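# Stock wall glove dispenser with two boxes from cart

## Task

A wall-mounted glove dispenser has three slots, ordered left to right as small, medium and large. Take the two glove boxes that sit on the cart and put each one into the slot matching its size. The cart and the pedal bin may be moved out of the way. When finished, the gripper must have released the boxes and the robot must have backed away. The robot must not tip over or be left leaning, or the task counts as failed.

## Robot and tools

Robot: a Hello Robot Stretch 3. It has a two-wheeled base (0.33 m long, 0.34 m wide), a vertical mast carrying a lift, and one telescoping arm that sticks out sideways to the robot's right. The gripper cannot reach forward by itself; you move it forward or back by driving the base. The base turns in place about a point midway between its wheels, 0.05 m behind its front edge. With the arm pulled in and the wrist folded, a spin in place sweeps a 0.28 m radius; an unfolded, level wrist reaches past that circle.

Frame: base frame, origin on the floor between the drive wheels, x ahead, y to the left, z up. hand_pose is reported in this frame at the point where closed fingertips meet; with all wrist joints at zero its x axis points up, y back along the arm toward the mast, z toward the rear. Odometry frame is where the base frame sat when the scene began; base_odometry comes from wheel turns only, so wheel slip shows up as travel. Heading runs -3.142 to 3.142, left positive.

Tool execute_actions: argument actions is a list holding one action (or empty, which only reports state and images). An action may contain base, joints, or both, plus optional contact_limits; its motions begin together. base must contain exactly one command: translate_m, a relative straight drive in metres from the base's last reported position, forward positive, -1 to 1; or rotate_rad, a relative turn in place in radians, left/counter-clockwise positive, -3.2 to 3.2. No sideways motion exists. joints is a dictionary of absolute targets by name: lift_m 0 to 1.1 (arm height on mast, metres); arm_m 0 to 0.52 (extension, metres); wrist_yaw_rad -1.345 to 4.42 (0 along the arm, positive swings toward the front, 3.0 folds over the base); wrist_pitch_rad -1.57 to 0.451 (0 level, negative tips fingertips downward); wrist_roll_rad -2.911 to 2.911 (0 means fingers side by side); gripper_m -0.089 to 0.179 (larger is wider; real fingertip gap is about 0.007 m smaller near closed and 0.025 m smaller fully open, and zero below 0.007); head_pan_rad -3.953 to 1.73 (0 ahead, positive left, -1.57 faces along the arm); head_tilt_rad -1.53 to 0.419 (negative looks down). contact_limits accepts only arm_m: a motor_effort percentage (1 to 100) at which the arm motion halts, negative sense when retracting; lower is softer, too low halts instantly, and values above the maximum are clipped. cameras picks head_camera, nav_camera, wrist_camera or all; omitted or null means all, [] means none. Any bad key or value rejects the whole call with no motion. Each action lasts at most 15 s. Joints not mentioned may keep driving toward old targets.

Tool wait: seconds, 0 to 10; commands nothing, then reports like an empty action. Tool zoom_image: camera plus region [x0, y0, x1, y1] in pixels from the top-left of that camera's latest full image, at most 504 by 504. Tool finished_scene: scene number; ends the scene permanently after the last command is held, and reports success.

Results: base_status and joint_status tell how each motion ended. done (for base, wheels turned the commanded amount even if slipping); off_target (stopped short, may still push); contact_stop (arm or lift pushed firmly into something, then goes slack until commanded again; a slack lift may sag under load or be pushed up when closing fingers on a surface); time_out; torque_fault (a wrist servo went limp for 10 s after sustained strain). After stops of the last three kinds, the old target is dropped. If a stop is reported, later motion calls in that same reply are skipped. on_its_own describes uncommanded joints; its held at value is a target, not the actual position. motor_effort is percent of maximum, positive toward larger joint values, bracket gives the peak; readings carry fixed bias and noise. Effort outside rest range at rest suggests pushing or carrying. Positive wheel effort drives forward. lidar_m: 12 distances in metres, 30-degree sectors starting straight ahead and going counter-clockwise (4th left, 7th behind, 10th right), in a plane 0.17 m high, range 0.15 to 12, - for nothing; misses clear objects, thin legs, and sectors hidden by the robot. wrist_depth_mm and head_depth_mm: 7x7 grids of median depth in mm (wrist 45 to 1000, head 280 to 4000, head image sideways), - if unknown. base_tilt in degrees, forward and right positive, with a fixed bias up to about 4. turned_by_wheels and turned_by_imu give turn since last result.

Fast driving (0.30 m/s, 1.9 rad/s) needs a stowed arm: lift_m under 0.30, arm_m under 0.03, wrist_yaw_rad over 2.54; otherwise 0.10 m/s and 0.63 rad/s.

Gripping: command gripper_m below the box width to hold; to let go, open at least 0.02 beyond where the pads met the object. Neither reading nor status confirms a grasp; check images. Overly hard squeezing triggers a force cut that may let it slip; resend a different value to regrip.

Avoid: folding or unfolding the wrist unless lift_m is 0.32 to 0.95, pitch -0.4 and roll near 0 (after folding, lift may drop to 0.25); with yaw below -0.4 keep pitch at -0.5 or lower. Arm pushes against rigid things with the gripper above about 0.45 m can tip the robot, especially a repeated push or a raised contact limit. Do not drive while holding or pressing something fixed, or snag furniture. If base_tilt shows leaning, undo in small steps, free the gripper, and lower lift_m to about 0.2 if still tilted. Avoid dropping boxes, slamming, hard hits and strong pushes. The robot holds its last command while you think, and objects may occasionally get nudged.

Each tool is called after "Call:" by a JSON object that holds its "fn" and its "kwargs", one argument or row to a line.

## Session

Call:
{"fn": "execute_actions", "kwargs": {
  "actions": []
}}

Scene clock: 0.00 s.
base_odometry: x=+0.000 y=+0.000 heading=+0.000 (m, m, rad; odometry frame)
turned_by_wheels: +0.000 (rad since the last result)
turned_by_imu: +0.000 (rad since the last result)
base_tilt: forward=+0.4 right=+1.7 (deg)
lidar_m: 2.34 2.39 1.08 1.02 1.04 1.36 1.96 2.00 2.25 2.13 1.89 2.49
head_depth_mm: 1782 2348 2348 2328 2307 2304 2254 / 1788 2340 2342 2310 2310 2258 2235 / 1779 2328 2317 2291 2291 2256 2199 / 1788 2322 2314 2287 2266 2239 2195 / 1769 2311 2284 2277 2244 2227 2204 / 1773 2311 2298 2260 2227 2235 2205 / 1761 2291 2244 2226 2199 2203 2230
base_status: not commanded
joint_positions: lift_m=+0.318 arm_m=+0.001 wrist_yaw_rad=+2.974 wrist_pitch_rad=-0.493 wrist_roll_rad=+0.004 gripper_m=+0.037 head_pan_rad=-0.019 head_tilt_rad=-0.001
joint_status: not commanded
motor_effort: left_wheel=+0 right_wheel=-1 lift_m=+34 arm_m=-1 wrist_yaw_rad=+0 wrist_pitch_rad=+6 wrist_roll_rad=-1 gripper_m=+0 head_pan_rad=+0 head_tilt_rad=+1 (%)
hand_pose: x=+0.0145 y=+0.0658 z=+0.3138 quat_wxyz=(+0.230, +0.699, +0.114, +0.668) (m; base frame)
wrist_depth_mm: 862 945 991 - - - - / - - - - - - - / 930 - 940 961 934 962 961 / 726 - 717 754 741 755 768 / 614 608 646 628 609 626 630 / 517 526 - 543 540 536 530 / 471 - - - 456 477 470
pictures: head_camera (sideways: a quarter turn clockwise sets it upright), nav_camera (sideways: a quarter turn counterclockwise sets it upright), wrist_camera
Images, in order (width x height): head_camera 896x504, nav_camera 672x504, wrist_camera 644x364.

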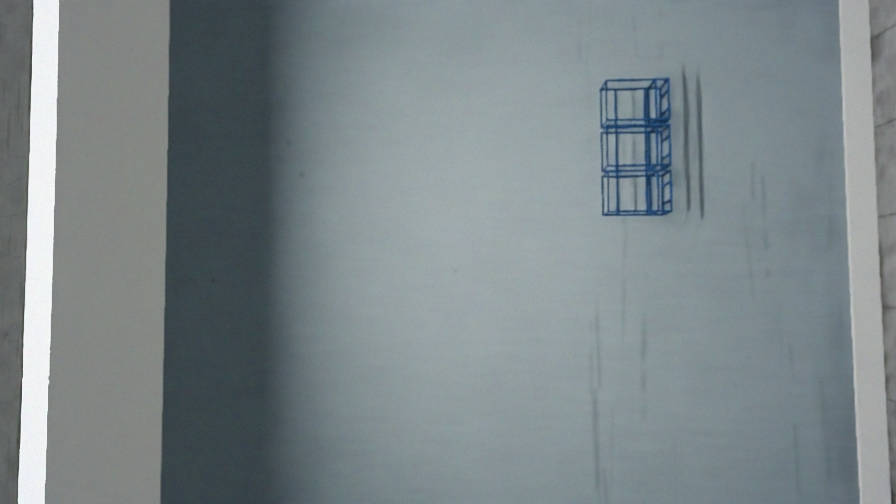

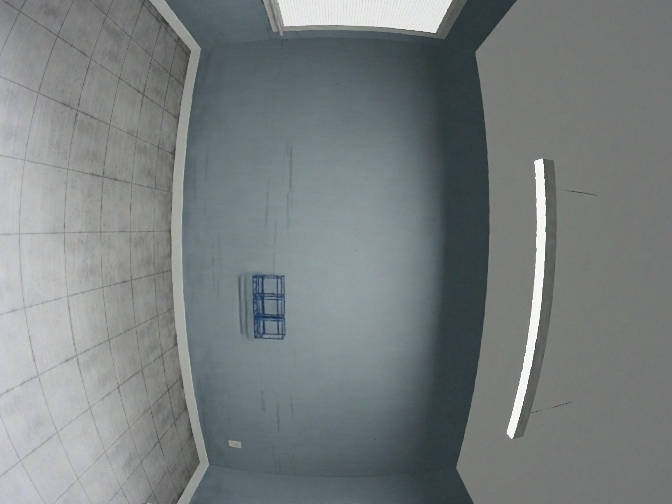

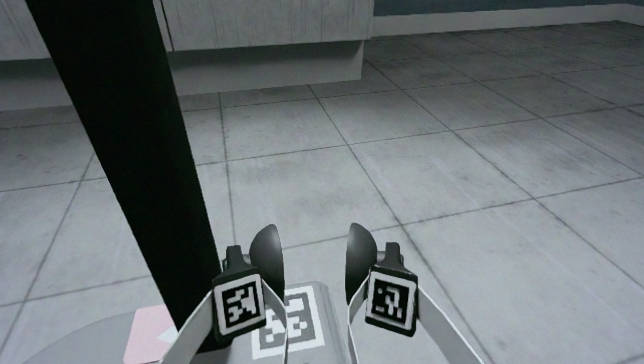

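Call:
{"fn": "execute_actions", "kwargs": {
  "actions": [
    {"base":{"rotate_rad":-0.8},"joints":{"lift_m":0.29,"wrist_pitch_rad":-0.4,"head_pan_rad":-0.25,"head_tilt_rad":-0.4}}
  ],
  "cameras": ["head_camera","nav_camera"]
}}

Scene clock: 5.80 s.
base_odometry: x=+0.000 y=+0.000 heading=-0.800 (m, m, rad; odometry frame)
turned_by_wheels: -0.800 (rad since the last result)
turned_by_imu: -0.793 (rad since the last result)
base_tilt: forward=+0.3 right=+1.6 (deg)
lidar_m: 1.88 2.36 2.34 2.00 1.03 1.02 1.13 1.97 1.97 2.57 2.13 2.05
head_depth_mm: 1796 1885 1976 2135 2203 1845 1459 / 1878 1978 2107 2217 2309 1826 1465 / 1960 2056 2171 2297 2361 1864 1481 / 2068 2175 2299 2234 2265 1837 1478 / 2140 2294 2433 2293 2365 1846 1478 / 2275 2425 2605 2771 2480 1861 1478 / 2426 2578 2775 2980 2531 1866 1491
base_status: done
joint_positions: lift_m=+0.290 arm_m=+0.001 wrist_yaw_rad=+2.974 wrist_pitch_rad=-0.422 wrist_roll_rad=+0.004 gripper_m=+0.037 head_pan_rad=-0.243 head_tilt_rad=-0.395
joint_status: all done
motor_effort: left_wheel=+3(12) right_wheel=-3(7) lift_m=+31(30) arm_m=-1(1) wrist_yaw_rad=+0(0) wrist_pitch_rad=+12(12) wrist_roll_rad=-1(1) gripper_m=+0(0) head_pan_rad=-4(23) head_tilt_rad=-1(31) (%)
hand_pose: x=+0.0161 y=+0.0753 z=+0.3019 quat_wxyz=(+0.206, +0.702, +0.090, +0.675) (m; base frame)
wrist_depth_mm: 809 - - - - - - / 868 - - - - - - / 926 - - - - - - / 789 - 791 801 784 788 812 / 633 615 656 643 634 647 660 / 525 534 - 538 543 535 542 / 474 - - - 441 461 464
pictures: head_camera (sideways: a quarter turn clockwise sets it upright), nav_camera (sideways: a quarter turn counterclockwise sets it upright)
Images, in order (width x height): head_camera 896x504, nav_camera 672x504.

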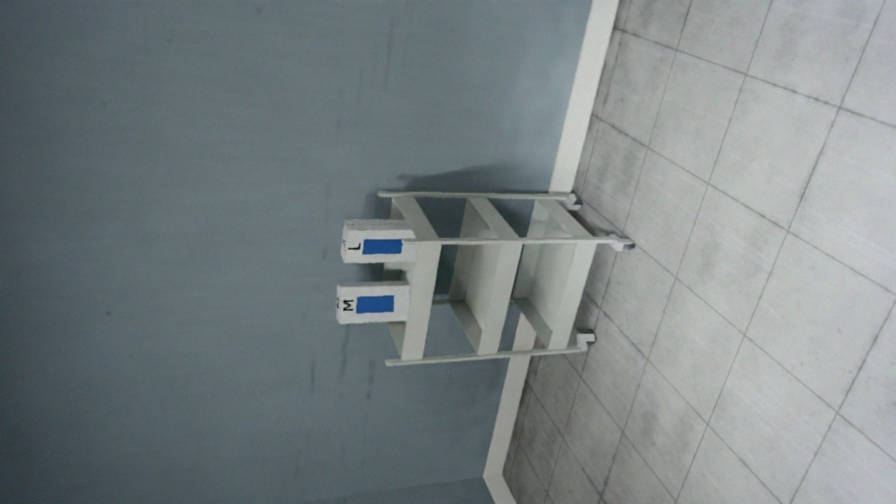

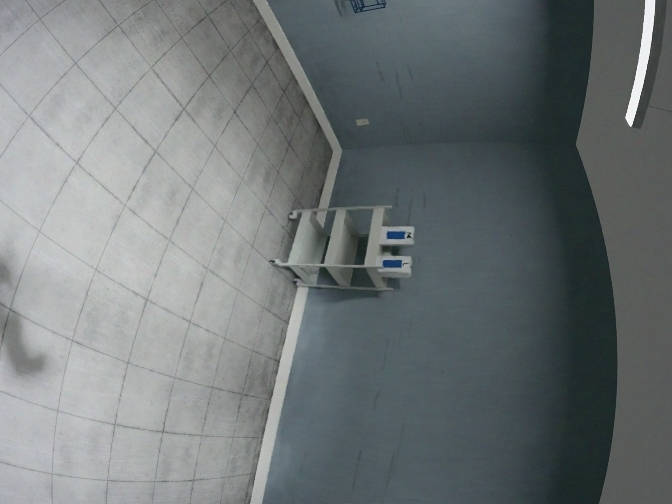

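Call:
{"fn": "execute_actions", "kwargs": {
  "actions": [
    {"base":{"translate_m":1.0}}
  ],
  "cameras": []
}}

Call:
{"fn": "execute_actions", "kwargs": {
  "actions": [
    {"base":{"translate_m":0.36},"joints":{"head_tilt_rad":-0.55,"head_pan_rad":-0.45}}
  ],
  "cameras": ["head_camera"]
}}

Call:
{"fn": "execute_actions", "kwargs": {
  "actions": [
    {"base":{"rotate_rad":1.1},"joints":{"lift_m":0.4,"head_pan_rad":-1.57}}
  ],
  "cameras": ["head_camera"]
}}

Call:
{"fn": "execute_actions", "kwargs": {
  "actions": [
    {"joints":{"lift_m":0.77,"wrist_yaw_rad":0,"gripper_m":0.179}}
  ],
  "cameras": []
}}

Call:
{"fn": "execute_actions", "kwargs": {
  "actions": [
    {"joints":{"wrist_pitch_rad":0,"arm_m":0.08}}
  ],
  "cameras": ["head_camera","wrist_camera"]
}}

Scene clock: 21.00 s.
base_odometry: x=+0.697 y=-0.717 heading=-0.800 (m, m, rad; odometry frame)
turned_by_wheels: +0.000 (rad since the last result)
turned_by_imu: +0.006 (rad since the last result)
base_tilt: forward=+0.3 right=+1.6 (deg)
lidar_m: 1.03 1.71 1.70 1.89 2.41 1.80 1.98 2.62 2.61 1.67 1.37 0.94
head_depth_mm: 1130 1193 1259 1331 1396 1496 1463 / 1188 1242 1326 1205 1190 1239 1353 / 1245 1309 1404 1445 1286 1340 1359 / 1302 1391 1474 1518 1330 1398 1394 / 1364 1476 1571 1677 1797 1784 1423 / 1451 1550 1653 1790 1964 1855 1482 / 1546 1651 1785 1958 2118 1847 1481
base_status: done
joint_positions: lift_m=+0.290 arm_m=+0.001 wrist_yaw_rad=+2.974 wrist_pitch_rad=-0.421 wrist_roll_rad=+0.004 gripper_m=+0.037 head_pan_rad=-0.243 head_tilt_rad=-0.396
joint_status: not commanded
motor_effort: left_wheel=+2(11) right_wheel=-2(4) lift_m=+32(32) arm_m=-1(0) wrist_yaw_rad=+1(0) wrist_pitch_rad=+11(12) wrist_roll_rad=+0(1) gripper_m=-1(0) head_pan_rad=-4(4) head_tilt_rad=-2(2) (%)
hand_pose: x=+0.0161 y=+0.0754 z=+0.3022 quat_wxyz=(+0.206, +0.702, +0.089, +0.676) (m; base frame)
wrist_depth_mm: - - - - - - - / - - - - - - - / 983 - - - - - - / 775 - 785 802 811 776 802 / 629 634 661 654 644 640 654 / 535 531 - 538 551 543 545 / 465 - - - 449 470 464
pictures: none
No camera images: the call's "cameras" was empty. Leave "cameras" out to get every camera's image.

Scene clock: 23.93 s.
base_odometry: x=+0.948 y=-0.975 heading=-0.800 (m, m, rad; odometry frame)
turned_by_wheels: +0.000 (rad since the last result)
turned_by_imu: +0.002 (rad since the last result)
base_tilt: forward=+0.3 right=+1.6 (deg)
lidar_m: 0.73 1.47 1.46 1.62 2.59 2.10 2.28 2.85 2.51 1.33 1.09 0.64
head_depth_mm: 865 934 1013 1101 1201 1361 1307 / 887 957 1044 917 946 1014 1119 / 914 987 1079 1104 962 1069 1131 / 937 1018 1115 1003 984 1074 1183 / 967 1051 1151 1006 992 1104 1228 / 995 1082 1194 1332 1403 1552 1295 / 1027 1121 1234 1376 1567 1600 1320
base_status: done
joint_positions: lift_m=+0.290 arm_m=+0.001 wrist_yaw_rad=+2.974 wrist_pitch_rad=-0.421 wrist_roll_rad=+0.004 gripper_m=+0.037 head_pan_rad=-0.443 head_tilt_rad=-0.544
joint_status: all done
motor_effort: left_wheel=+3(10) right_wheel=-2(5) lift_m=+32(32) arm_m=+0(1) wrist_yaw_rad=+0(0) wrist_pitch_rad=+11(11) wrist_roll_rad=-1(1) gripper_m=+0(0) head_pan_rad=-4(20) head_tilt_rad=-3(19) (%)
hand_pose: x=+0.0161 y=+0.0754 z=+0.3022 quat_wxyz=(+0.205, +0.702, +0.089, +0.676) (m; base frame)
wrist_depth_mm: - - - - - - - / - - - - - - - / - - - - - - - / 775 - 793 788 800 800 802 / 626 643 657 647 654 647 650 / 537 538 - 543 552 545 547 / 468 - - - 436 465 467
pictures: head_camera (sideways: a quarter turn clockwise sets it upright)
Images, in order (width x height): head_camera 896x504.

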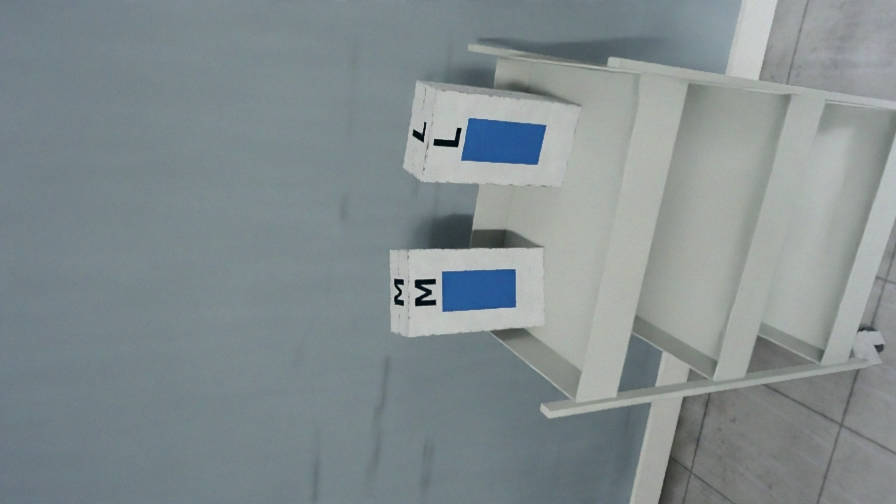

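Scene clock: 26.50 s.
base_odometry: x=+0.948 y=-0.975 heading=+0.300 (m, m, rad; odometry frame)
turned_by_wheels: +1.100 (rad since the last result)
turned_by_imu: +1.093 (rad since the last result)
base_tilt: forward=+0.3 right=+1.6 (deg)
lidar_m: 1.47 1.67 2.67 2.11 2.35 2.84 2.23 1.28 0.64 0.65 0.75 1.47
head_depth_mm: 868 941 1020 1119 1237 1373 1316 / 889 965 1044 927 944 1033 1158 / 916 990 1086 958 968 1070 1124 / 937 1017 1115 1141 987 1092 1177 / 961 1051 1144 990 983 1115 1210 / 989 1080 1183 1321 1393 1489 1296 / 1015 1115 1230 1357 1544 1607 1318
base_status: done
joint_positions: lift_m=+0.400 arm_m=+0.001 wrist_yaw_rad=+2.974 wrist_pitch_rad=-0.420 wrist_roll_rad=+0.004 gripper_m=+0.037 head_pan_rad=-1.563 head_tilt_rad=-0.544
joint_status: all done
motor_effort: left_wheel=-3(9) right_wheel=+2(6) lift_m=+39(41) arm_m=+0(1) wrist_yaw_rad=+0(1) wrist_pitch_rad=+11(11) wrist_roll_rad=-1(1) gripper_m=+0(0) head_pan_rad=-4(38) head_tilt_rad=-3(3) (%)
hand_pose: x=+0.0161 y=+0.0755 z=+0.4120 quat_wxyz=(+0.205, +0.702, +0.089, +0.676) (m; base frame)
wrist_depth_mm: - - - - - - - / - - - - - - - / - - - - - - - / - - 973 - - - - / 800 792 831 799 808 823 803 / 661 663 - 674 691 687 681 / 582 581 552 593 569 586 586
pictures: head_camera (sideways: a quarter turn clockwise sets it upright)
Images, in order (width x height): head_camera 896x504.

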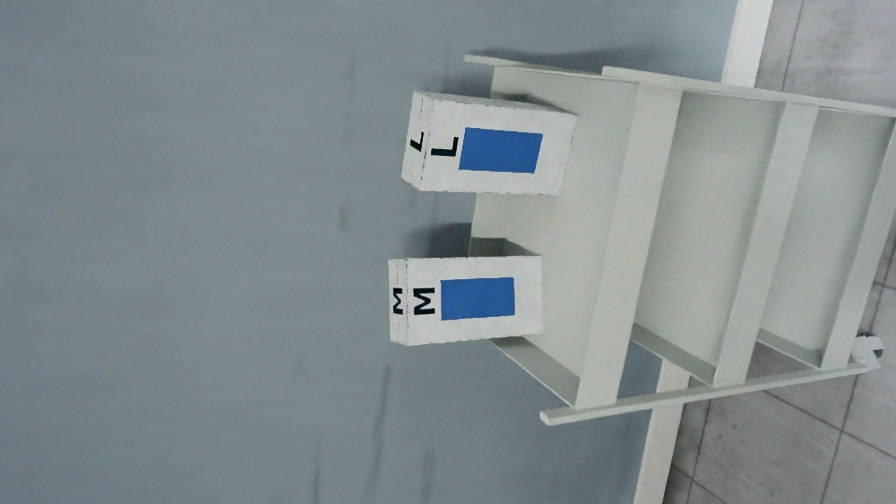

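Scene clock: 30.70 s.
base_odometry: x=+0.948 y=-0.975 heading=+0.300 (m, m, rad; odometry frame)
turned_by_wheels: +0.000 (rad since the last result)
turned_by_imu: +0.001 (rad since the last result)
base_tilt: forward=+0.4 right=+1.6 (deg)
lidar_m: 1.46 1.67 2.68 2.11 2.36 2.85 2.23 1.28 0.64 0.65 0.75 1.46
head_depth_mm: 873 937 1014 1112 1234 1387 1327 / 892 962 1052 926 943 1041 1128 / 914 985 1081 959 965 1070 1150 / 939 1016 1110 1139 984 1094 1180 / 962 1048 1148 991 986 1106 1220 / 991 1074 1192 1323 1380 1499 1287 / 1016 1109 1221 1372 1552 1592 1323
base_status: not commanded
joint_positions: lift_m=+0.770 arm_m=+0.001 wrist_yaw_rad=+0.003 wrist_pitch_rad=-0.420 wrist_roll_rad=+0.004 gripper_m=+0.179 head_pan_rad=-1.563 head_tilt_rad=-0.544
joint_status: all done
motor_effort: left_wheel=-2(1) right_wheel=+2(2) lift_m=+39(42) arm_m=-1(1) wrist_yaw_rad=-2(2) wrist_pitch_rad=+11(11) wrist_roll_rad=-1(1) gripper_m=+0(85) head_pan_rad=-4(3) head_tilt_rad=-3(4) (%)
hand_pose: x=-0.0208 y=-0.3696 z=+0.7820 quat_wxyz=(+0.691, +0.148, -0.692, -0.147) (m; base frame)
wrist_depth_mm: 974 913 614 784 744 763 695 / - 930 656 726 717 780 741 / - 530 493 463 457 863 794 / - - 929 877 878 922 880 / - - 763 773 819 987 953 / - - 922 629 - - - / - - 882 850 941 966 -
pictures: none
No camera images: the call's "cameras" was empty. Leave "cameras" out to get every camera's image.

Scene clock: 32.50 s.
base_odometry: x=+0.948 y=-0.975 heading=+0.300 (m, m, rad; odometry frame)
turned_by_wheels: +0.000 (rad since the last result)
turned_by_imu: +0.000 (rad since the last result)
base_tilt: forward=+0.4 right=+1.6 (deg)
lidar_m: 1.46 1.68 2.68 2.10 2.35 2.85 2.23 1.28 0.64 0.65 0.75 1.46
head_depth_mm: 869 943 1022 1110 1233 1375 1383 / 893 970 1048 926 948 1045 984 / 915 986 1080 956 971 1105 - / 936 1017 1111 1143 982 1100 1207 / 966 1050 1151 988 1005 1111 1217 / 985 1077 1187 1313 1392 1502 1295 / 1015 1111 1224 1374 1545 1601 1321
base_status: not commanded
joint_positions: lift_m=+0.770 arm_m=+0.080 wrist_yaw_rad=+0.003 wrist_pitch_rad=-0.024 wrist_roll_rad=+0.004 gripper_m=+0.179 head_pan_rad=-1.563 head_tilt_rad=-0.544
joint_status: all done
motor_effort: left_wheel=-2(2) right_wheel=+2(2) lift_m=+39(39) arm_m=+5(4) wrist_yaw_rad=-2(2) wrist_pitch_rad=+13(13) wrist_roll_rad=-1(1) gripper_m=-1(1) head_pan_rad=-4(4) head_tilt_rad=-2(4) (%)
hand_pose: x=-0.0208 y=-0.4802 z=+0.8783 quat_wxyz=(+0.706, +0.010, -0.708, -0.008) (m; base frame)
wrist_depth_mm: 909 836 801 755 719 694 653 / 923 869 847 766 721 689 666 / 955 898 866 804 741 711 686 / 993 908 596 836 769 740 702 / 994 963 617 714 684 752 713 / - 518 587 560 566 787 732 / - 444 414 388 363 797 745
pictures: head_camera (sideways: a quarter turn clockwise sets it upright), wrist_camera
Images, in order (width x height): head_camera 896x504, wrist_camera 644x364.

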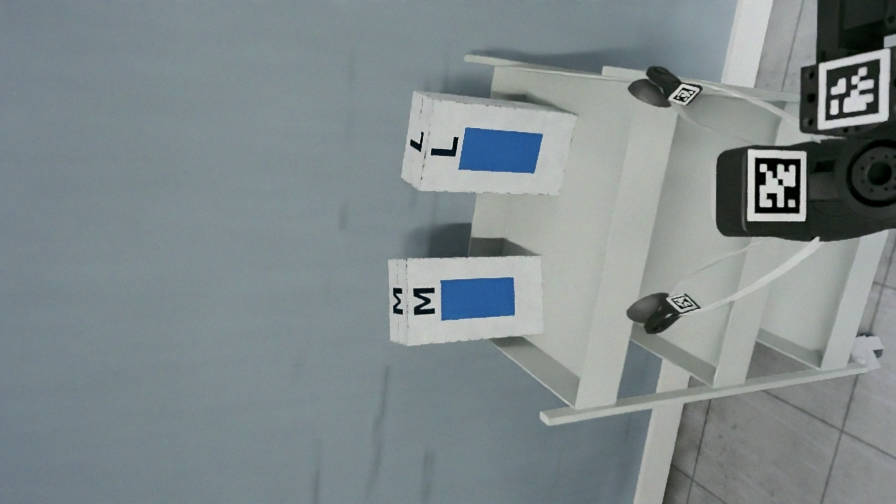

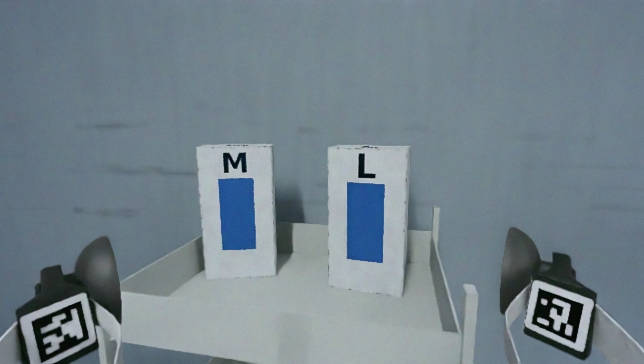

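Call:
{"fn": "execute_actions", "kwargs": {
  "actions": [
    {"base":{"rotate_rad":-0.27},"joints":{"arm_m":0.15}}
  ],
  "cameras": []
}}

Call:
{"fn": "execute_actions", "kwargs": {
  "actions": [
    {"base":{"translate_m":0.148},"joints":{"arm_m":0.33}}
  ],
  "cameras": ["head_camera","wrist_camera"]
}}

Scene clock: 41.33 s.
base_odometry: x=+0.948 y=-0.975 heading=+0.030 (m, m, rad; odometry frame)
turned_by_wheels: -0.270 (rad since the last result)
turned_by_imu: -0.268 (rad since the last result)
base_tilt: forward=+0.4 right=+1.7 (deg)
lidar_m: 1.47 1.51 2.01 2.10 2.11 2.83 2.85 1.60 1.14 0.64 0.67 1.49
head_depth_mm: 904 984 1076 1178 1322 1439 - / 901 978 1070 1181 1311 1424 - / 904 979 1071 1182 1312 - - / 904 982 1070 1128 982 1075 1128 / 898 974 1066 928 976 1075 1136 / 903 979 1070 1143 989 1079 1130 / 904 973 1067 938 968 1066 1126
base_status: done
joint_positions: lift_m=+0.770 arm_m=+0.150 wrist_yaw_rad=+0.002 wrist_pitch_rad=-0.024 wrist_roll_rad=+0.004 gripper_m=+0.179 head_pan_rad=-1.563 head_tilt_rad=-0.544
joint_status: all done
motor_effort: left_wheel=+2(8) right_wheel=-2(6) lift_m=+39(38) arm_m=+5(6) wrist_yaw_rad=-2(2) wrist_pitch_rad=+13(13) wrist_roll_rad=-1(1) gripper_m=+0(0) head_pan_rad=-3(4) head_tilt_rad=-4(2) (%)
hand_pose: x=-0.0210 y=-0.5502 z=+0.8784 quat_wxyz=(+0.706, +0.009, -0.708, -0.008) (m; base frame)
wrist_depth_mm: 650 661 655 660 687 688 717 / 646 663 664 698 703 711 737 / 652 681 698 702 724 735 755 / 460 697 459 735 733 751 799 / 469 625 470 747 773 778 799 / 463 560 478 764 784 791 800 / - 450 457 782 811 862 859
pictures: none
No camera images: the call's "cameras" was empty. Leave "cameras" out to get every camera's image.

Scene clock: 44.10 s.
base_odometry: x=+1.096 y=-0.971 heading=+0.030 (m, m, rad; odometry frame)
turned_by_wheels: +0.000 (rad since the last result)
turned_by_imu: +0.001 (rad since the last result)
base_tilt: forward=+0.4 right=+1.7 (deg)
lidar_m: 1.32 1.35 1.81 2.53 2.14 2.84 2.99 1.59 1.13 0.65 0.67 1.38
head_depth_mm: 896 976 1061 1184 1278 - - / 896 972 1068 1157 - 1450 1282 / 898 972 1068 930 - 1073 1132 / 899 972 1062 1093 966 1038 1132 / 899 968 1065 1096 982 1076 1128 / 895 975 1064 932 956 1075 1123 / 897 978 1067 1176 1268 1451 1322
base_status: done
joint_positions: lift_m=+0.770 arm_m=+0.330 wrist_yaw_rad=+0.002 wrist_pitch_rad=-0.023 wrist_roll_rad=+0.004 gripper_m=+0.179 head_pan_rad=-1.563 head_tilt_rad=-0.544
joint_status: all done
motor_effort: left_wheel=+3(7) right_wheel=-3(4) lift_m=+39(39) arm_m=+5(6) wrist_yaw_rad=-1(1) wrist_pitch_rad=+13(13) wrist_roll_rad=+0(1) gripper_m=+0(0) head_pan_rad=-3(4) head_tilt_rad=-3(4) (%)
hand_pose: x=-0.0210 y=-0.7302 z=+0.8785 quat_wxyz=(+0.706, +0.009, -0.708, -0.008) (m; base frame)
wrist_depth_mm: 459 474 474 482 504 512 513 / 472 487 495 499 512 526 534 / 490 500 507 513 527 546 554 / 277 500 516 277 545 557 551 / 277 348 535 279 552 575 572 / 277 434 435 290 575 585 588 / - 315 423 301 408 599 634
pictures: head_camera (sideways: a quarter turn clockwise sets it upright), wrist_camera
Images, in order (width x height): head_camera 896x504, wrist_camera 644x364.

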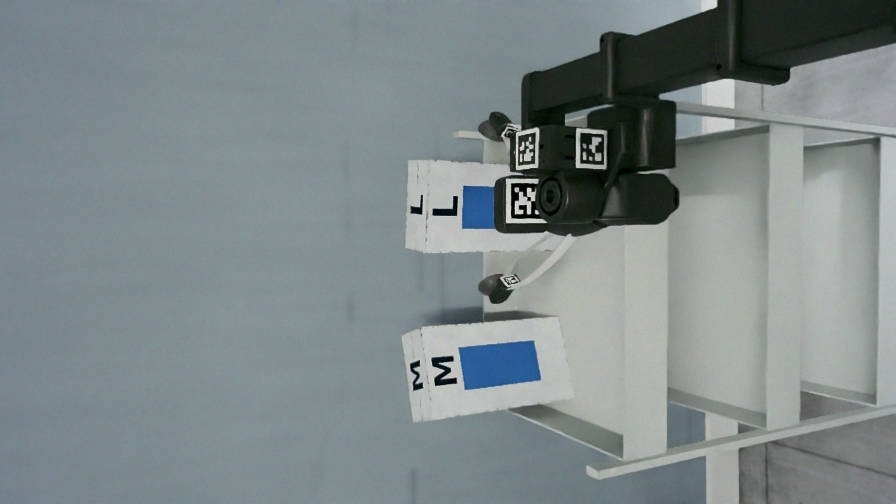

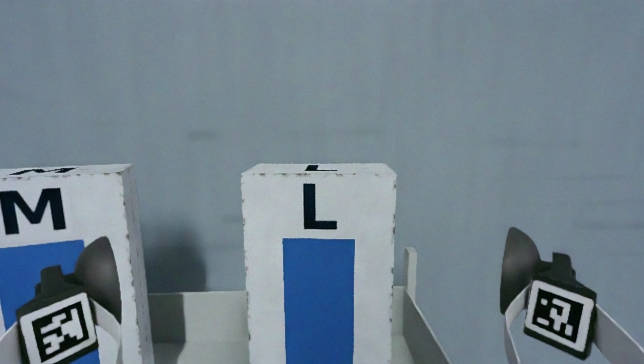

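Call:
{"fn": "execute_actions", "kwargs": {
  "actions": [
    {"joints":{"arm_m":0.44,"lift_m":0.763}}
  ],
  "cameras": ["wrist_camera"]
}}

Scene clock: 56.43 s.
base_odometry: x=+1.096 y=-0.971 heading=+0.030 (m, m, rad; odometry frame)
turned_by_wheels: +0.000 (rad since the last result)
turned_by_imu: +0.001 (rad since the last result)
base_tilt: forward=+0.3 right=+1.7 (deg)
lidar_m: 1.32 1.35 1.81 2.52 2.15 2.84 2.99 1.59 1.13 0.65 0.67 1.38
head_depth_mm: 897 980 1073 1174 1312 - - / 893 972 1069 1155 897 1035 1293 / 901 976 1067 930 911 1042 1130 / 895 972 1062 1091 956 1038 1131 / 893 973 1065 1107 985 1072 1126 / 899 972 1071 932 952 1075 1122 / 894 975 1067 1173 1268 1449 1327
base_status: not commanded
joint_positions: lift_m=+0.763 arm_m=+0.440 wrist_yaw_rad=+0.002 wrist_pitch_rad=-0.023 wrist_roll_rad=+0.004 gripper_m=+0.179 head_pan_rad=-1.563 head_tilt_rad=-0.544
joint_status: all done
motor_effort: left_wheel=+3(4) right_wheel=-3(3) lift_m=+31(37) arm_m=+5(6) wrist_yaw_rad=-2(1) wrist_pitch_rad=+13(13) wrist_roll_rad=-1(0) gripper_m=+0(0) head_pan_rad=-4(4) head_tilt_rad=-3(4) (%)
hand_pose: x=-0.0210 y=-0.8402 z=+0.8718 quat_wxyz=(+0.706, +0.009, -0.708, -0.008) (m; base frame)
wrist_depth_mm: 363 373 379 380 391 394 406 / 375 380 384 395 401 411 414 / 381 386 396 406 407 417 424 / 390 399 396 194 193 433 441 / 245 406 167 165 163 447 459 / - 421 173 170 169 449 472 / - 428 178 174 173 478 479
pictures: wrist_camera
Images, in order (width x height): wrist_camera 644x364.

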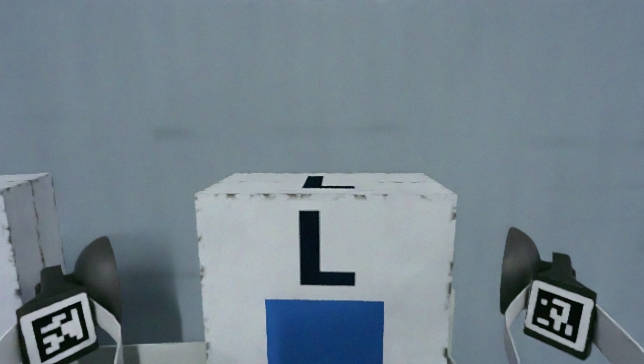

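Call:
{"fn": "execute_actions", "kwargs": {
  "actions": [
    {"base":{"translate_m":0.006},"joints":{"arm_m":0.48,"lift_m":0.769,"wrist_yaw_rad":-0.05}}
  ],
  "cameras": ["wrist_camera"]
}}

Call:
{"fn": "execute_actions", "kwargs": {
  "actions": [
    {"joints":{"gripper_m":0.085}}
  ],
  "cameras": ["wrist_camera"]
}}

Call:
{"fn": "execute_actions", "kwargs": {
  "actions": [
    {"joints":{"lift_m":0.81,"wrist_pitch_rad":0.05}}
  ],
  "cameras": ["wrist_camera"]
}}

Scene clock: 69.37 s.
base_odometry: x=+1.102 y=-0.971 heading=+0.030 (m, m, rad; odometry frame)
turned_by_wheels: +0.000 (rad since the last result)
turned_by_imu: +0.001 (rad since the last result)
base_tilt: forward=+0.4 right=+1.6 (deg)
lidar_m: 1.31 1.35 1.80 2.55 2.15 2.83 3.00 1.59 1.14 0.65 0.67 1.37
head_depth_mm: 901 973 1068 1177 1290 - - / 897 974 1071 1142 913 1027 1250 / 893 972 1060 1122 923 1038 1131 / 898 972 1061 1117 979 1040 1125 / 895 973 1066 1081 980 1068 1123 / 898 973 1066 937 952 1091 1096 / 893 975 1062 1169 1288 1455 1313
base_status: done
joint_positions: lift_m=+0.769 arm_m=+0.480 wrist_yaw_rad=-0.047 wrist_pitch_rad=-0.023 wrist_roll_rad=+0.004 gripper_m=+0.179 head_pan_rad=-1.563 head_tilt_rad=-0.544
joint_status: all done
motor_effort: left_wheel=+3(8) right_wheel=-2(7) lift_m=+39(42) arm_m=+5(6) wrist_yaw_rad=-2(2) wrist_pitch_rad=+12(13) wrist_roll_rad=+0(1) gripper_m=+0(0) head_pan_rad=-3(4) head_tilt_rad=-3(4) (%)
hand_pose: x=-0.0335 y=-0.8799 z=+0.8775 quat_wxyz=(+0.706, -0.008, -0.708, -0.025) (m; base frame)
wrist_depth_mm: 318 327 334 344 356 368 381 / 324 333 342 354 364 380 391 / 335 343 355 363 380 391 407 / 341 351 358 370 382 399 418 / 350 359 124 124 124 407 424 / 355 128 126 126 126 128 446 / - 372 130 130 130 447 466
pictures: wrist_camera
Images, in order (width x height): wrist_camera 644x364.

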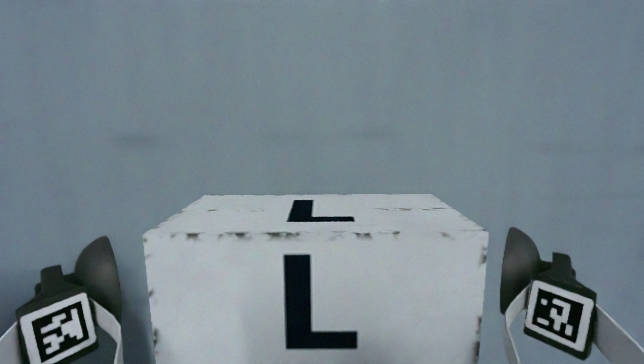

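Scene clock: 70.80 s.
base_odometry: x=+1.102 y=-0.971 heading=+0.030 (m, m, rad; odometry frame)
turned_by_wheels: +0.000 (rad since the last result)
turned_by_imu: +0.000 (rad since the last result)
base_tilt: forward=+0.3 right=+1.6 (deg)
lidar_m: 1.31 1.35 1.80 2.55 2.14 2.84 3.01 1.59 1.14 0.65 0.67 1.37
head_depth_mm: 892 974 1063 1173 1290 - - / 899 975 1062 1160 908 1022 1260 / 897 974 1065 1120 924 1040 1131 / 897 977 1069 1120 976 1039 1133 / 899 978 1057 1087 980 1077 1122 / 899 972 1070 931 952 1097 1092 / 899 975 1061 1166 1286 1459 1323
base_status: not commanded
joint_positions: lift_m=+0.769 arm_m=+0.480 wrist_yaw_rad=-0.049 wrist_pitch_rad=-0.023 wrist_roll_rad=+0.004 gripper_m=+0.086 head_pan_rad=-1.563 head_tilt_rad=-0.544
joint_status: all done
motor_effort: left_wheel=+3(3) right_wheel=-2(3) lift_m=+39(39) arm_m=+5(5) wrist_yaw_rad=-1(2) wrist_pitch_rad=+12(13) wrist_roll_rad=+0(0) gripper_m=-19(93) head_pan_rad=-4(4) head_tilt_rad=-4(3) (%)
hand_pose: x=-0.0341 y=-0.8799 z=+0.8775 quat_wxyz=(+0.706, -0.009, -0.708, -0.026) (m; base frame)
wrist_depth_mm: 315 329 336 345 355 367 384 / 325 334 344 351 367 383 392 / 332 344 351 361 386 391 408 / 339 353 360 368 383 399 414 / 347 356 126 126 125 413 434 / 360 128 127 127 128 431 448 / 364 254 131 131 132 444 458
pictures: wrist_camera
Images, in order (width x height): wrist_camera 644x364.

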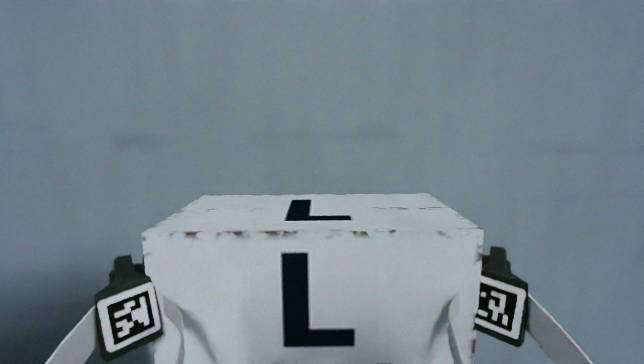

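Scene clock: 72.00 s.
base_odometry: x=+1.102 y=-0.971 heading=+0.030 (m, m, rad; odometry frame)
turned_by_wheels: +0.000 (rad since the last result)
turned_by_imu: +0.000 (rad since the last result)
base_tilt: forward=+0.3 right=+1.7 (deg)
lidar_m: 1.31 1.35 1.80 2.55 2.15 2.84 2.99 1.60 1.13 0.65 0.67 1.37
head_depth_mm: 896 972 1066 1168 1273 - 1268 / 898 971 1067 1129 938 1073 1254 / 897 973 1067 - 949 1036 1124 / 896 970 1058 1116 963 1036 1127 / 898 975 1064 1087 981 1072 1122 / 896 969 1061 932 946 1089 1092 / 892 976 1065 1177 1283 1455 1321
base_status: not commanded
joint_positions: lift_m=+0.810 arm_m=+0.480 wrist_yaw_rad=-0.049 wrist_pitch_rad=-0.027 wrist_roll_rad=+0.004 gripper_m=+0.086 head_pan_rad=-1.563 head_tilt_rad=-0.544
joint_status: wrist_pitch_rad off_target (ended at -0.027, target +0.050); the others done
on_its_own: wrist_pitch_rad is at rest, and its effort (+43) is outside its rest range (-20 to +32)
motor_effort: left_wheel=+3(2) right_wheel=-2(2) lift_m=+44(49) arm_m=+5(5) wrist_yaw_rad=+0(0) wrist_pitch_rad=+43(44) wrist_roll_rad=-1(0) gripper_m=-20(19) head_pan_rad=-4(3) head_tilt_rad=-3(4) (%)
hand_pose: x=-0.0340 y=-0.8798 z=+0.9174 quat_wxyz=(+0.705, -0.008, -0.708, -0.027) (m; base frame)
wrist_depth_mm: 318 326 335 346 358 366 380 / 326 332 347 353 363 377 392 / 332 338 352 361 373 382 402 / 339 348 358 369 385 404 420 / 352 354 127 127 127 411 429 / 360 128 128 128 129 430 447 / 367 132 131 131 131 441 453
pictures: wrist_camera
Images, in order (width x height): wrist_camera 644x364.

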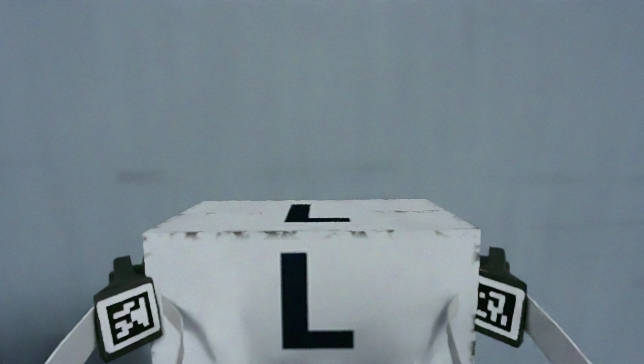

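Call:
{"fn": "execute_actions", "kwargs": {
  "actions": [
    {"joints":{"lift_m":0.87,"arm_m":0.43}}
  ],
  "cameras": []
}}

Call:
{"fn": "execute_actions", "kwargs": {
  "actions": [
    {"joints":{"lift_m":0.93,"arm_m":0.2}}
  ],
  "cameras": []
}}

Call:
{"fn": "execute_actions", "kwargs": {
  "actions": [
    {"base":{"rotate_rad":0.59},"joints":{"arm_m":0.05,"wrist_yaw_rad":0.0}}
  ],
  "cameras": []
}}

Call:
{"fn": "execute_actions", "kwargs": {
  "actions": [
    {"base":{"translate_m":0.76}}
  ],
  "cameras": []
}}

Call:
{"fn": "execute_actions", "kwargs": {
  "actions": [
    {"base":{"rotate_rad":0.99},"joints":{"head_tilt_rad":-0.8,"wrist_pitch_rad":0.09}}
  ],
  "cameras": ["head_camera","nav_camera"]
}}

Scene clock: 83.87 s.
base_odometry: x=+1.102 y=-0.971 heading=+0.030 (m, m, rad; odometry frame)
turned_by_wheels: +0.000 (rad since the last result)
turned_by_imu: +0.001 (rad since the last result)
base_tilt: forward=+0.3 right=+1.7 (deg)
lidar_m: 1.31 1.35 1.80 2.55 2.14 2.84 3.00 1.59 1.13 0.65 0.67 1.37
head_depth_mm: 895 975 1064 1159 - 1449 1280 / 898 972 1061 - 1036 1078 1256 / 893 977 1044 - 949 1037 1127 / 900 976 1047 1116 977 1036 1128 / 895 971 1063 1089 979 1072 1133 / 897 978 1059 931 954 1092 1095 / 899 972 1066 1177 1288 1445 1315
base_status: not commanded
joint_positions: lift_m=+0.870 arm_m=+0.430 wrist_yaw_rad=-0.049 wrist_pitch_rad=-0.027 wrist_roll_rad=+0.004 gripper_m=+0.086 head_pan_rad=-1.563 head_tilt_rad=-0.544
joint_status: all done
on_its_own: wrist_pitch_rad is at rest, and its effort (+43) is outside its rest range (-20 to +32)
motor_effort: left_wheel=+2(2) right_wheel=-2(2) lift_m=+44(45) arm_m=-5(6) wrist_yaw_rad=-1(1) wrist_pitch_rad=+43(42) wrist_roll_rad=-1(0) gripper_m=-19(19) head_pan_rad=-4(3) head_tilt_rad=-3(3) (%)
hand_pose: x=-0.0340 y=-0.8305 z=+0.9775 quat_wxyz=(+0.705, -0.008, -0.708, -0.027) (m; base frame)
wrist_depth_mm: 358 369 385 389 408 415 428 / 375 379 394 400 415 427 440 / 376 385 401 421 426 443 463 / 382 398 413 421 429 459 485 / 396 408 127 126 126 468 490 / 408 128 128 127 128 490 506 / 236 132 130 131 131 502 530
pictures: none
No camera images: the call's "cameras" was empty. Leave "cameras" out to get every camera's image.

Scene clock: 86.80 s.
base_odometry: x=+1.102 y=-0.971 heading=+0.030 (m, m, rad; odometry frame)
turned_by_wheels: +0.000 (rad since the last result)
turned_by_imu: +0.000 (rad since the last result)
base_tilt: forward=+0.3 right=+1.7 (deg)
lidar_m: 1.31 1.35 1.80 2.55 2.15 2.84 2.99 1.59 1.13 0.65 0.67 1.37
head_depth_mm: 898 976 1067 1143 1332 1456 1313 / 901 976 1066 - - 1435 1246 / 895 969 1059 - - 1039 1128 / 896 973 1064 606 800 1037 1126 / 902 972 1066 1088 986 1065 1135 / 900 971 1068 935 956 1092 1089 / 898 976 1066 1169 1292 1443 1331
base_status: not commanded
joint_positions: lift_m=+0.930 arm_m=+0.200 wrist_yaw_rad=-0.049 wrist_pitch_rad=-0.027 wrist_roll_rad=+0.004 gripper_m=+0.086 head_pan_rad=-1.563 head_tilt_rad=-0.544
joint_status: all done
on_its_own: wrist_pitch_rad is at rest, and its effort (+43) is outside its rest range (-20 to +32)
motor_effort: left_wheel=+3(3) right_wheel=-2(2) lift_m=+44(44) arm_m=-5(7) wrist_yaw_rad=+0(0) wrist_pitch_rad=+43(43) wrist_roll_rad=-1(0) gripper_m=-19(19) head_pan_rad=-4(4) head_tilt_rad=-3(3) (%)
hand_pose: x=-0.0340 y=-0.6005 z=+1.0375 quat_wxyz=(+0.705, -0.008, -0.708, -0.027) (m; base frame)
wrist_depth_mm: 568 578 594 610 633 669 687 / 575 597 614 649 668 680 701 / 603 616 639 655 660 704 726 / 609 619 642 658 700 709 749 / 620 627 127 126 127 749 770 / 634 128 128 128 128 776 789 / 642 132 131 130 132 805 832
pictures: none
No camera images: the call's "cameras" was empty. Leave "cameras" out to get every camera's image.

Scene clock: 89.17 s.
base_odometry: x=+1.102 y=-0.971 heading=+0.620 (m, m, rad; odometry frame)
turned_by_wheels: +0.590 (rad since the last result)
turned_by_imu: +0.587 (rad since the last result)
base_tilt: forward=+0.4 right=+1.7 (deg)
lidar_m: 1.37 1.93 2.14 2.16 3.05 2.99 1.49 0.66 0.65 0.68 1.35 1.31
head_depth_mm: 917 985 1059 1111 939 - - / 968 1043 1132 1196 463 - - / 1023 1105 1198 1251 - - - / 1095 1180 1298 1366 464 533 1311 / 1163 1274 1407 1559 1792 1597 1319 / 1238 1370 1532 1714 1883 1598 1326 / 1339 1428 1550 1667 1773 1593 1320
base_status: done
joint_positions: lift_m=+0.930 arm_m=+0.050 wrist_yaw_rad=+0.001 wrist_pitch_rad=-0.027 wrist_roll_rad=+0.004 gripper_m=+0.086 head_pan_rad=-1.563 head_tilt_rad=-0.544
joint_status: all done
on_its_own: wrist_pitch_rad is at rest, and its effort (+43) is outside its rest range (-20 to +32)
motor_effort: left_wheel=-3(8) right_wheel=+1(8) lift_m=+44(44) arm_m=-6(8) wrist_yaw_rad=+0(7) wrist_pitch_rad=+43(43) wrist_roll_rad=+0(1) gripper_m=-19(20) head_pan_rad=-3(4) head_tilt_rad=-3(3) (%)
hand_pose: x=-0.0213 y=-0.4509 z=+1.0375 quat_wxyz=(+0.706, +0.010, -0.708, -0.009) (m; base frame)
wrist_depth_mm: 996 - - 906 799 716 645 / - - - 934 825 728 652 / 980 - - 960 828 748 657 / - - - 973 841 750 670 / - - 126 126 127 744 682 / - 129 128 128 128 730 690 / - 132 131 131 131 595 645
pictures: none
No camera images: the call's "cameras" was empty. Leave "cameras" out to get every camera's image.

Scene clock: 97.87 s.
base_odometry: x=+1.720 y=-0.529 heading=+0.620 (m, m, rad; odometry frame)
turned_by_wheels: +0.000 (rad since the last result)
turned_by_imu: +0.003 (rad since the last result)
base_tilt: forward=+0.4 right=+1.7 (deg)
lidar_m: 0.70 0.98 2.28 2.06 2.45 3.63 2.05 1.12 1.48 0.91 0.68 0.67
head_depth_mm: 1269 1352 1458 1582 1701 - - / 1308 1428 1562 1667 463 - - / 1151 1255 1391 1412 - - - / 988 1067 1157 1186 465 532 1313 / 866 930 996 1073 1172 1288 1294 / 769 823 878 943 1012 1098 1190 / 700 741 779 827 884 948 1023
base_status: done
joint_positions: lift_m=+0.930 arm_m=+0.050 wrist_yaw_rad=+0.001 wrist_pitch_rad=-0.027 wrist_roll_rad=+0.004 gripper_m=+0.086 head_pan_rad=-1.563 head_tilt_rad=-0.544
joint_status: not commanded
on_its_own: wrist_pitch_rad is at rest, and its effort (+43) is outside its rest range (-20 to +32)
motor_effort: left_wheel=-3(3) right_wheel=+2(6) lift_m=+45(45) arm_m=-6(6) wrist_yaw_rad=+0(1) wrist_pitch_rad=+43(43) wrist_roll_rad=-1(0) gripper_m=-19(19) head_pan_rad=-3(4) head_tilt_rad=-3(4) (%)
hand_pose: x=-0.0213 y=-0.4509 z=+1.0375 quat_wxyz=(+0.706, +0.010, -0.708, -0.009) (m; base frame)
wrist_depth_mm: 446 529 705 974 - - 963 / 446 544 712 - - - 933 / 447 545 731 - - - - / 451 552 703 - - - 987 / 458 522 127 127 126 - - / 457 128 127 128 128 - - / 452 132 131 131 131 - -
pictures: none
No camera images: the call's "cameras" was empty. Leave "cameras" out to get every camera's image.

Scene clock: 100.37 s.
base_odometry: x=+1.720 y=-0.529 heading=+1.610 (m, m, rad; odometry frame)
turned_by_wheels: +0.990 (rad since the last result)
turned_by_imu: +0.985 (rad since the last result)
base_tilt: forward=+0.3 right=+1.7 (deg)
lidar_m: 2.28 2.06 2.32 3.63 2.15 1.11 1.43 0.96 0.69 0.66 0.68 0.93
head_depth_mm: 551 620 711 - - - 1167 / 551 621 441 - - 1262 1156 / 552 621 434 - - 1275 1159 / 552 624 441 500 1023 1262 1165 / 551 624 703 814 1022 1260 1166 / 552 623 717 845 1024 1259 1165 / 554 626 704 807 1030 1259 1169
base_status: done
joint_positions: lift_m=+0.930 arm_m=+0.050 wrist_yaw_rad=+0.001 wrist_pitch_rad=+0.007 wrist_roll_rad=+0.004 gripper_m=+0.086 head_pan_rad=-1.563 head_tilt_rad=-0.790
joint_status: wrist_pitch_rad off_target (ended at +0.007, target +0.090); the others done
on_its_own: wrist_pitch_rad is at rest, and its effort (+46) is outside its rest range (-20 to +32)
motor_effort: left_wheel=-2(7) right_wheel=+2(6) lift_m=+44(44) arm_m=-5(5) wrist_yaw_rad=-1(1) wrist_pitch_rad=+46(50) wrist_roll_rad=+0(0) gripper_m=-19(19) head_pan_rad=-4(4) head_tilt_rad=-6(27) (%)
hand_pose: x=-0.0213 y=-0.4518 z=+1.0461 quat_wxyz=(+0.706, -0.002, -0.708, +0.002) (m; base frame)
wrist_depth_mm: 342 344 354 361 364 368 368 / 350 356 356 367 372 373 387 / 358 364 366 376 383 387 392 / 370 371 370 376 389 390 404 / 374 373 127 127 127 398 412 / 383 128 128 128 128 415 417 / 393 131 130 131 131 429 434
pictures: head_camera (sideways: a quarter turn clockwise sets it upright), nav_camera (sideways: a quarter turn counterclockwise sets it upright)
Images, in order (width x height): head_camera 896x504, nav_camera 672x504.

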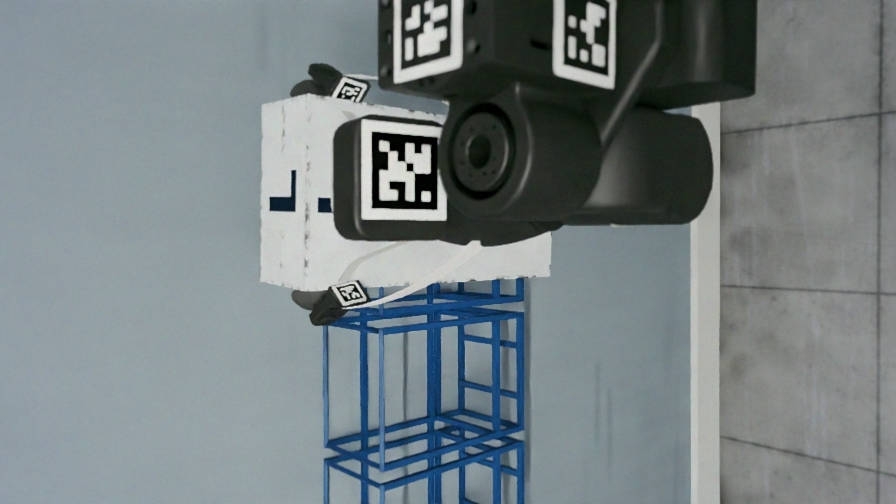

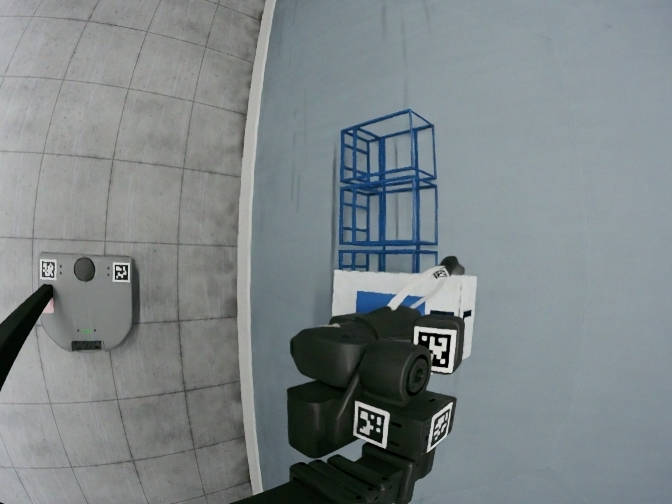

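Call:
{"fn": "execute_actions", "kwargs": {
  "actions": [
    {"base":{"translate_m":0.018},"joints":{"lift_m":1.02,"wrist_yaw_rad":0.05,"arm_m":0.09,"wrist_pitch_rad":0.11}}
  ],
  "cameras": []
}}

Call:
{"fn": "execute_actions", "kwargs": {
  "actions": [
    {"joints":{"arm_m":0.22}}
  ],
  "cameras": ["head_camera"]
}}

Scene clock: 107.03 s.
base_odometry: x=+1.719 y=-0.511 heading=+1.610 (m, m, rad; odometry frame)
turned_by_wheels: +0.000 (rad since the last result)
turned_by_imu: +0.001 (rad since the last result)
base_tilt: forward=+0.4 right=+1.7 (deg)
lidar_m: 2.26 2.05 2.28 3.64 2.17 1.13 1.45 0.96 0.69 0.66 0.68 0.93
head_depth_mm: 525 - - - 1013 1249 1170 / 542 - - 880 1012 1254 1160 / 538 - - - 1019 1261 1159 / 534 405 479 803 1025 1252 1168 / 543 623 697 817 1022 1257 1166 / 553 623 719 813 1015 1264 1167 / 555 625 703 817 1029 1258 1177
base_status: done
joint_positions: lift_m=+1.020 arm_m=+0.090 wrist_yaw_rad=+0.051 wrist_pitch_rad=+0.027 wrist_roll_rad=+0.004 gripper_m=+0.086 head_pan_rad=-1.563 head_tilt_rad=-0.790
joint_status: wrist_pitch_rad off_target (ended at +0.027, target +0.110); the others done
on_its_own: wrist_pitch_rad is at rest, and its effort (+46) is outside its rest range (-20 to +32)
motor_effort: left_wheel=-2(4) right_wheel=+2(7) lift_m=+44(46) arm_m=+5(4) wrist_yaw_rad=+0(7) wrist_pitch_rad=+46(51) wrist_roll_rad=+0(0) gripper_m=-19(20) head_pan_rad=-3(3) head_tilt_rad=-6(6) (%)
hand_pose: x=-0.0085 y=-0.4911 z=+1.1413 quat_wxyz=(+0.706, +0.009, -0.708, +0.027) (m; base frame)
wrist_depth_mm: 319 320 324 318 323 325 323 / 325 332 324 325 330 325 329 / 331 331 331 335 336 337 334 / 337 338 338 343 339 344 344 / 347 346 127 127 127 347 348 / 352 128 128 128 129 352 359 / 361 130 130 131 131 367 366
pictures: none
No camera images: the call's "cameras" was empty. Leave "cameras" out to get every camera's image.

Scene clock: 109.23 s.
base_odometry: x=+1.719 y=-0.511 heading=+1.610 (m, m, rad; odometry frame)
turned_by_wheels: +0.000 (rad since the last result)
turned_by_imu: +0.000 (rad since the last result)
base_tilt: forward=+0.4 right=+1.6 (deg)
lidar_m: 2.26 2.05 2.29 3.62 2.18 1.13 1.44 0.96 0.69 0.66 0.69 0.93
head_depth_mm: - - 719 836 1011 1255 1150 / - - 727 841 1014 1254 1164 / - - 736 818 1016 1257 1157 / 502 549 616 812 1016 1253 1162 / 543 625 700 820 1026 1248 1167 / 553 626 717 816 1026 1252 1166 / 552 624 704 820 1027 1264 1172
base_status: not commanded
joint_positions: lift_m=+1.020 arm_m=+0.220 wrist_yaw_rad=+0.051 wrist_pitch_rad=+0.027 wrist_roll_rad=+0.004 gripper_m=+0.086 head_pan_rad=-1.563 head_tilt_rad=-0.790
joint_status: all done
on_its_own: wrist_pitch_rad is at rest, and its effort (+46) is outside its rest range (-20 to +32)
motor_effort: left_wheel=-2(2) right_wheel=+2(1) lift_m=+44(44) arm_m=+5(5) wrist_yaw_rad=+0(0) wrist_pitch_rad=+46(46) wrist_roll_rad=+0(0) gripper_m=-20(19) head_pan_rad=-4(4) head_tilt_rad=-6(5) (%)
hand_pose: x=-0.0085 y=-0.6211 z=+1.1413 quat_wxyz=(+0.706, +0.009, -0.708, +0.027) (m; base frame)
wrist_depth_mm: 194 195 196 195 196 197 197 / 198 199 198 199 200 200 200 / 201 202 204 203 205 204 205 / 207 207 207 206 208 208 209 / 210 210 127 127 128 211 213 / 216 128 128 128 128 215 221 / 218 130 130 131 131 223 224
pictures: head_camera (sideways: a quarter turn clockwise sets it upright)
Images, in order (width x height): head_camera 896x504.

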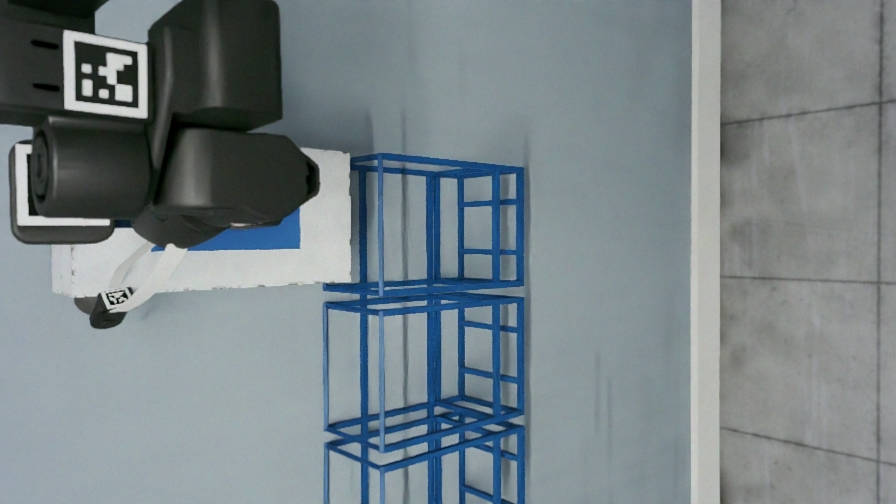

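Call:
{"fn": "execute_actions", "kwargs": {
  "actions": [
    {"base":{"translate_m":0.007},"joints":{"lift_m":1.0}}
  ],
  "cameras": ["head_camera"]
}}

Call:
{"fn": "zoom_image", "kwargs": {
  "camera": "head_camera",
  "region": [280,125,460,305]
}}

Scene clock: 115.33 s.
base_odometry: x=+1.719 y=-0.504 heading=+1.610 (m, m, rad; odometry frame)
turned_by_wheels: +0.000 (rad since the last result)
turned_by_imu: +0.000 (rad since the last result)
base_tilt: forward=+0.3 right=+1.7 (deg)
lidar_m: 2.25 2.05 2.28 3.64 2.18 1.14 1.45 0.96 0.69 0.66 0.69 0.93
head_depth_mm: 525 610 737 834 1016 1247 1163 / 524 - 743 838 1020 1249 1165 / 536 - 655 812 1018 1258 1159 / 535 538 618 814 1020 1261 1175 / 547 628 714 815 1022 1250 1164 / 552 623 714 813 1025 1257 1170 / 552 624 717 829 1022 1261 1170
base_status: done
joint_positions: lift_m=+1.000 arm_m=+0.220 wrist_yaw_rad=+0.051 wrist_pitch_rad=+0.028 wrist_roll_rad=+0.004 gripper_m=+0.086 head_pan_rad=-1.563 head_tilt_rad=-0.790
joint_status: all done
on_its_own: wrist_pitch_rad is at rest, and its effort (+46) is outside its rest range (-20 to +32)
motor_effort: left_wheel=-4(4) right_wheel=+1(6) lift_m=+37(42) arm_m=+5(5) wrist_yaw_rad=+0(0) wrist_pitch_rad=+46(46) wrist_roll_rad=-1(1) gripper_m=-19(19) head_pan_rad=-3(4) head_tilt_rad=-5(5) (%)
hand_pose: x=-0.0085 y=-0.6211 z=+1.1216 quat_wxyz=(+0.706, +0.008, -0.708, +0.027) (m; base frame)
wrist_depth_mm: 196 196 195 196 196 197 197 / 198 199 199 200 198 199 201 / 203 203 203 204 204 205 204 / 205 206 207 206 207 208 209 / 210 210 127 126 126 210 214 / 215 128 128 128 128 215 218 / 217 131 131 131 131 222 222
pictures: head_camera (sideways: a quarter turn clockwise sets it upright)
Images, in order (width x height): head_camera 896x504.

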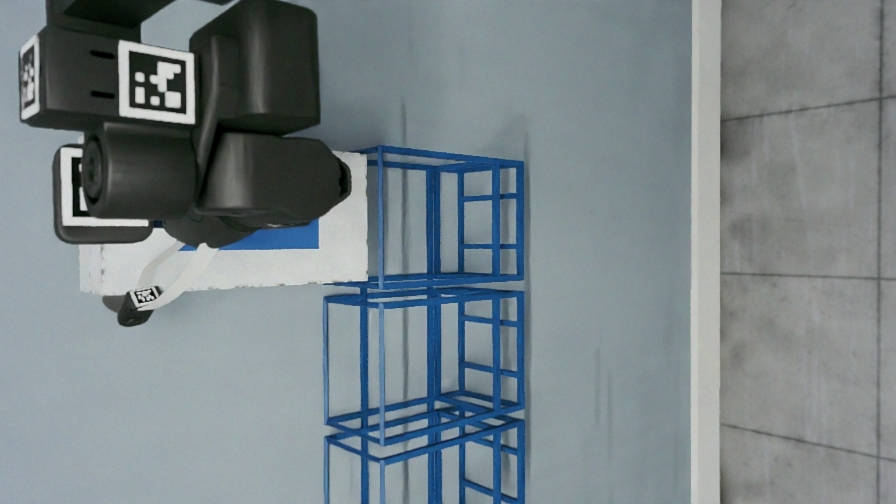

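Region (280, 125, 460, 305) of head_camera's 896x504 image, scaled by 2.800, with more detail than that image has.

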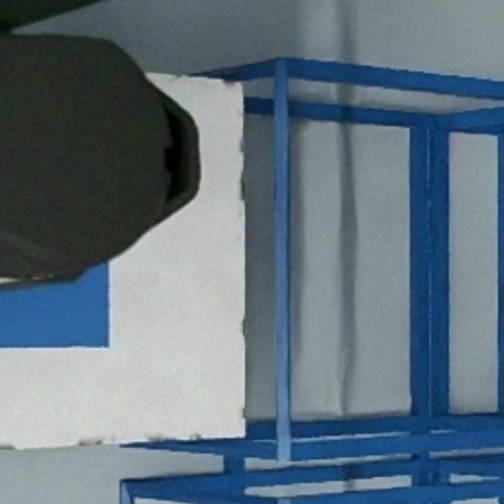

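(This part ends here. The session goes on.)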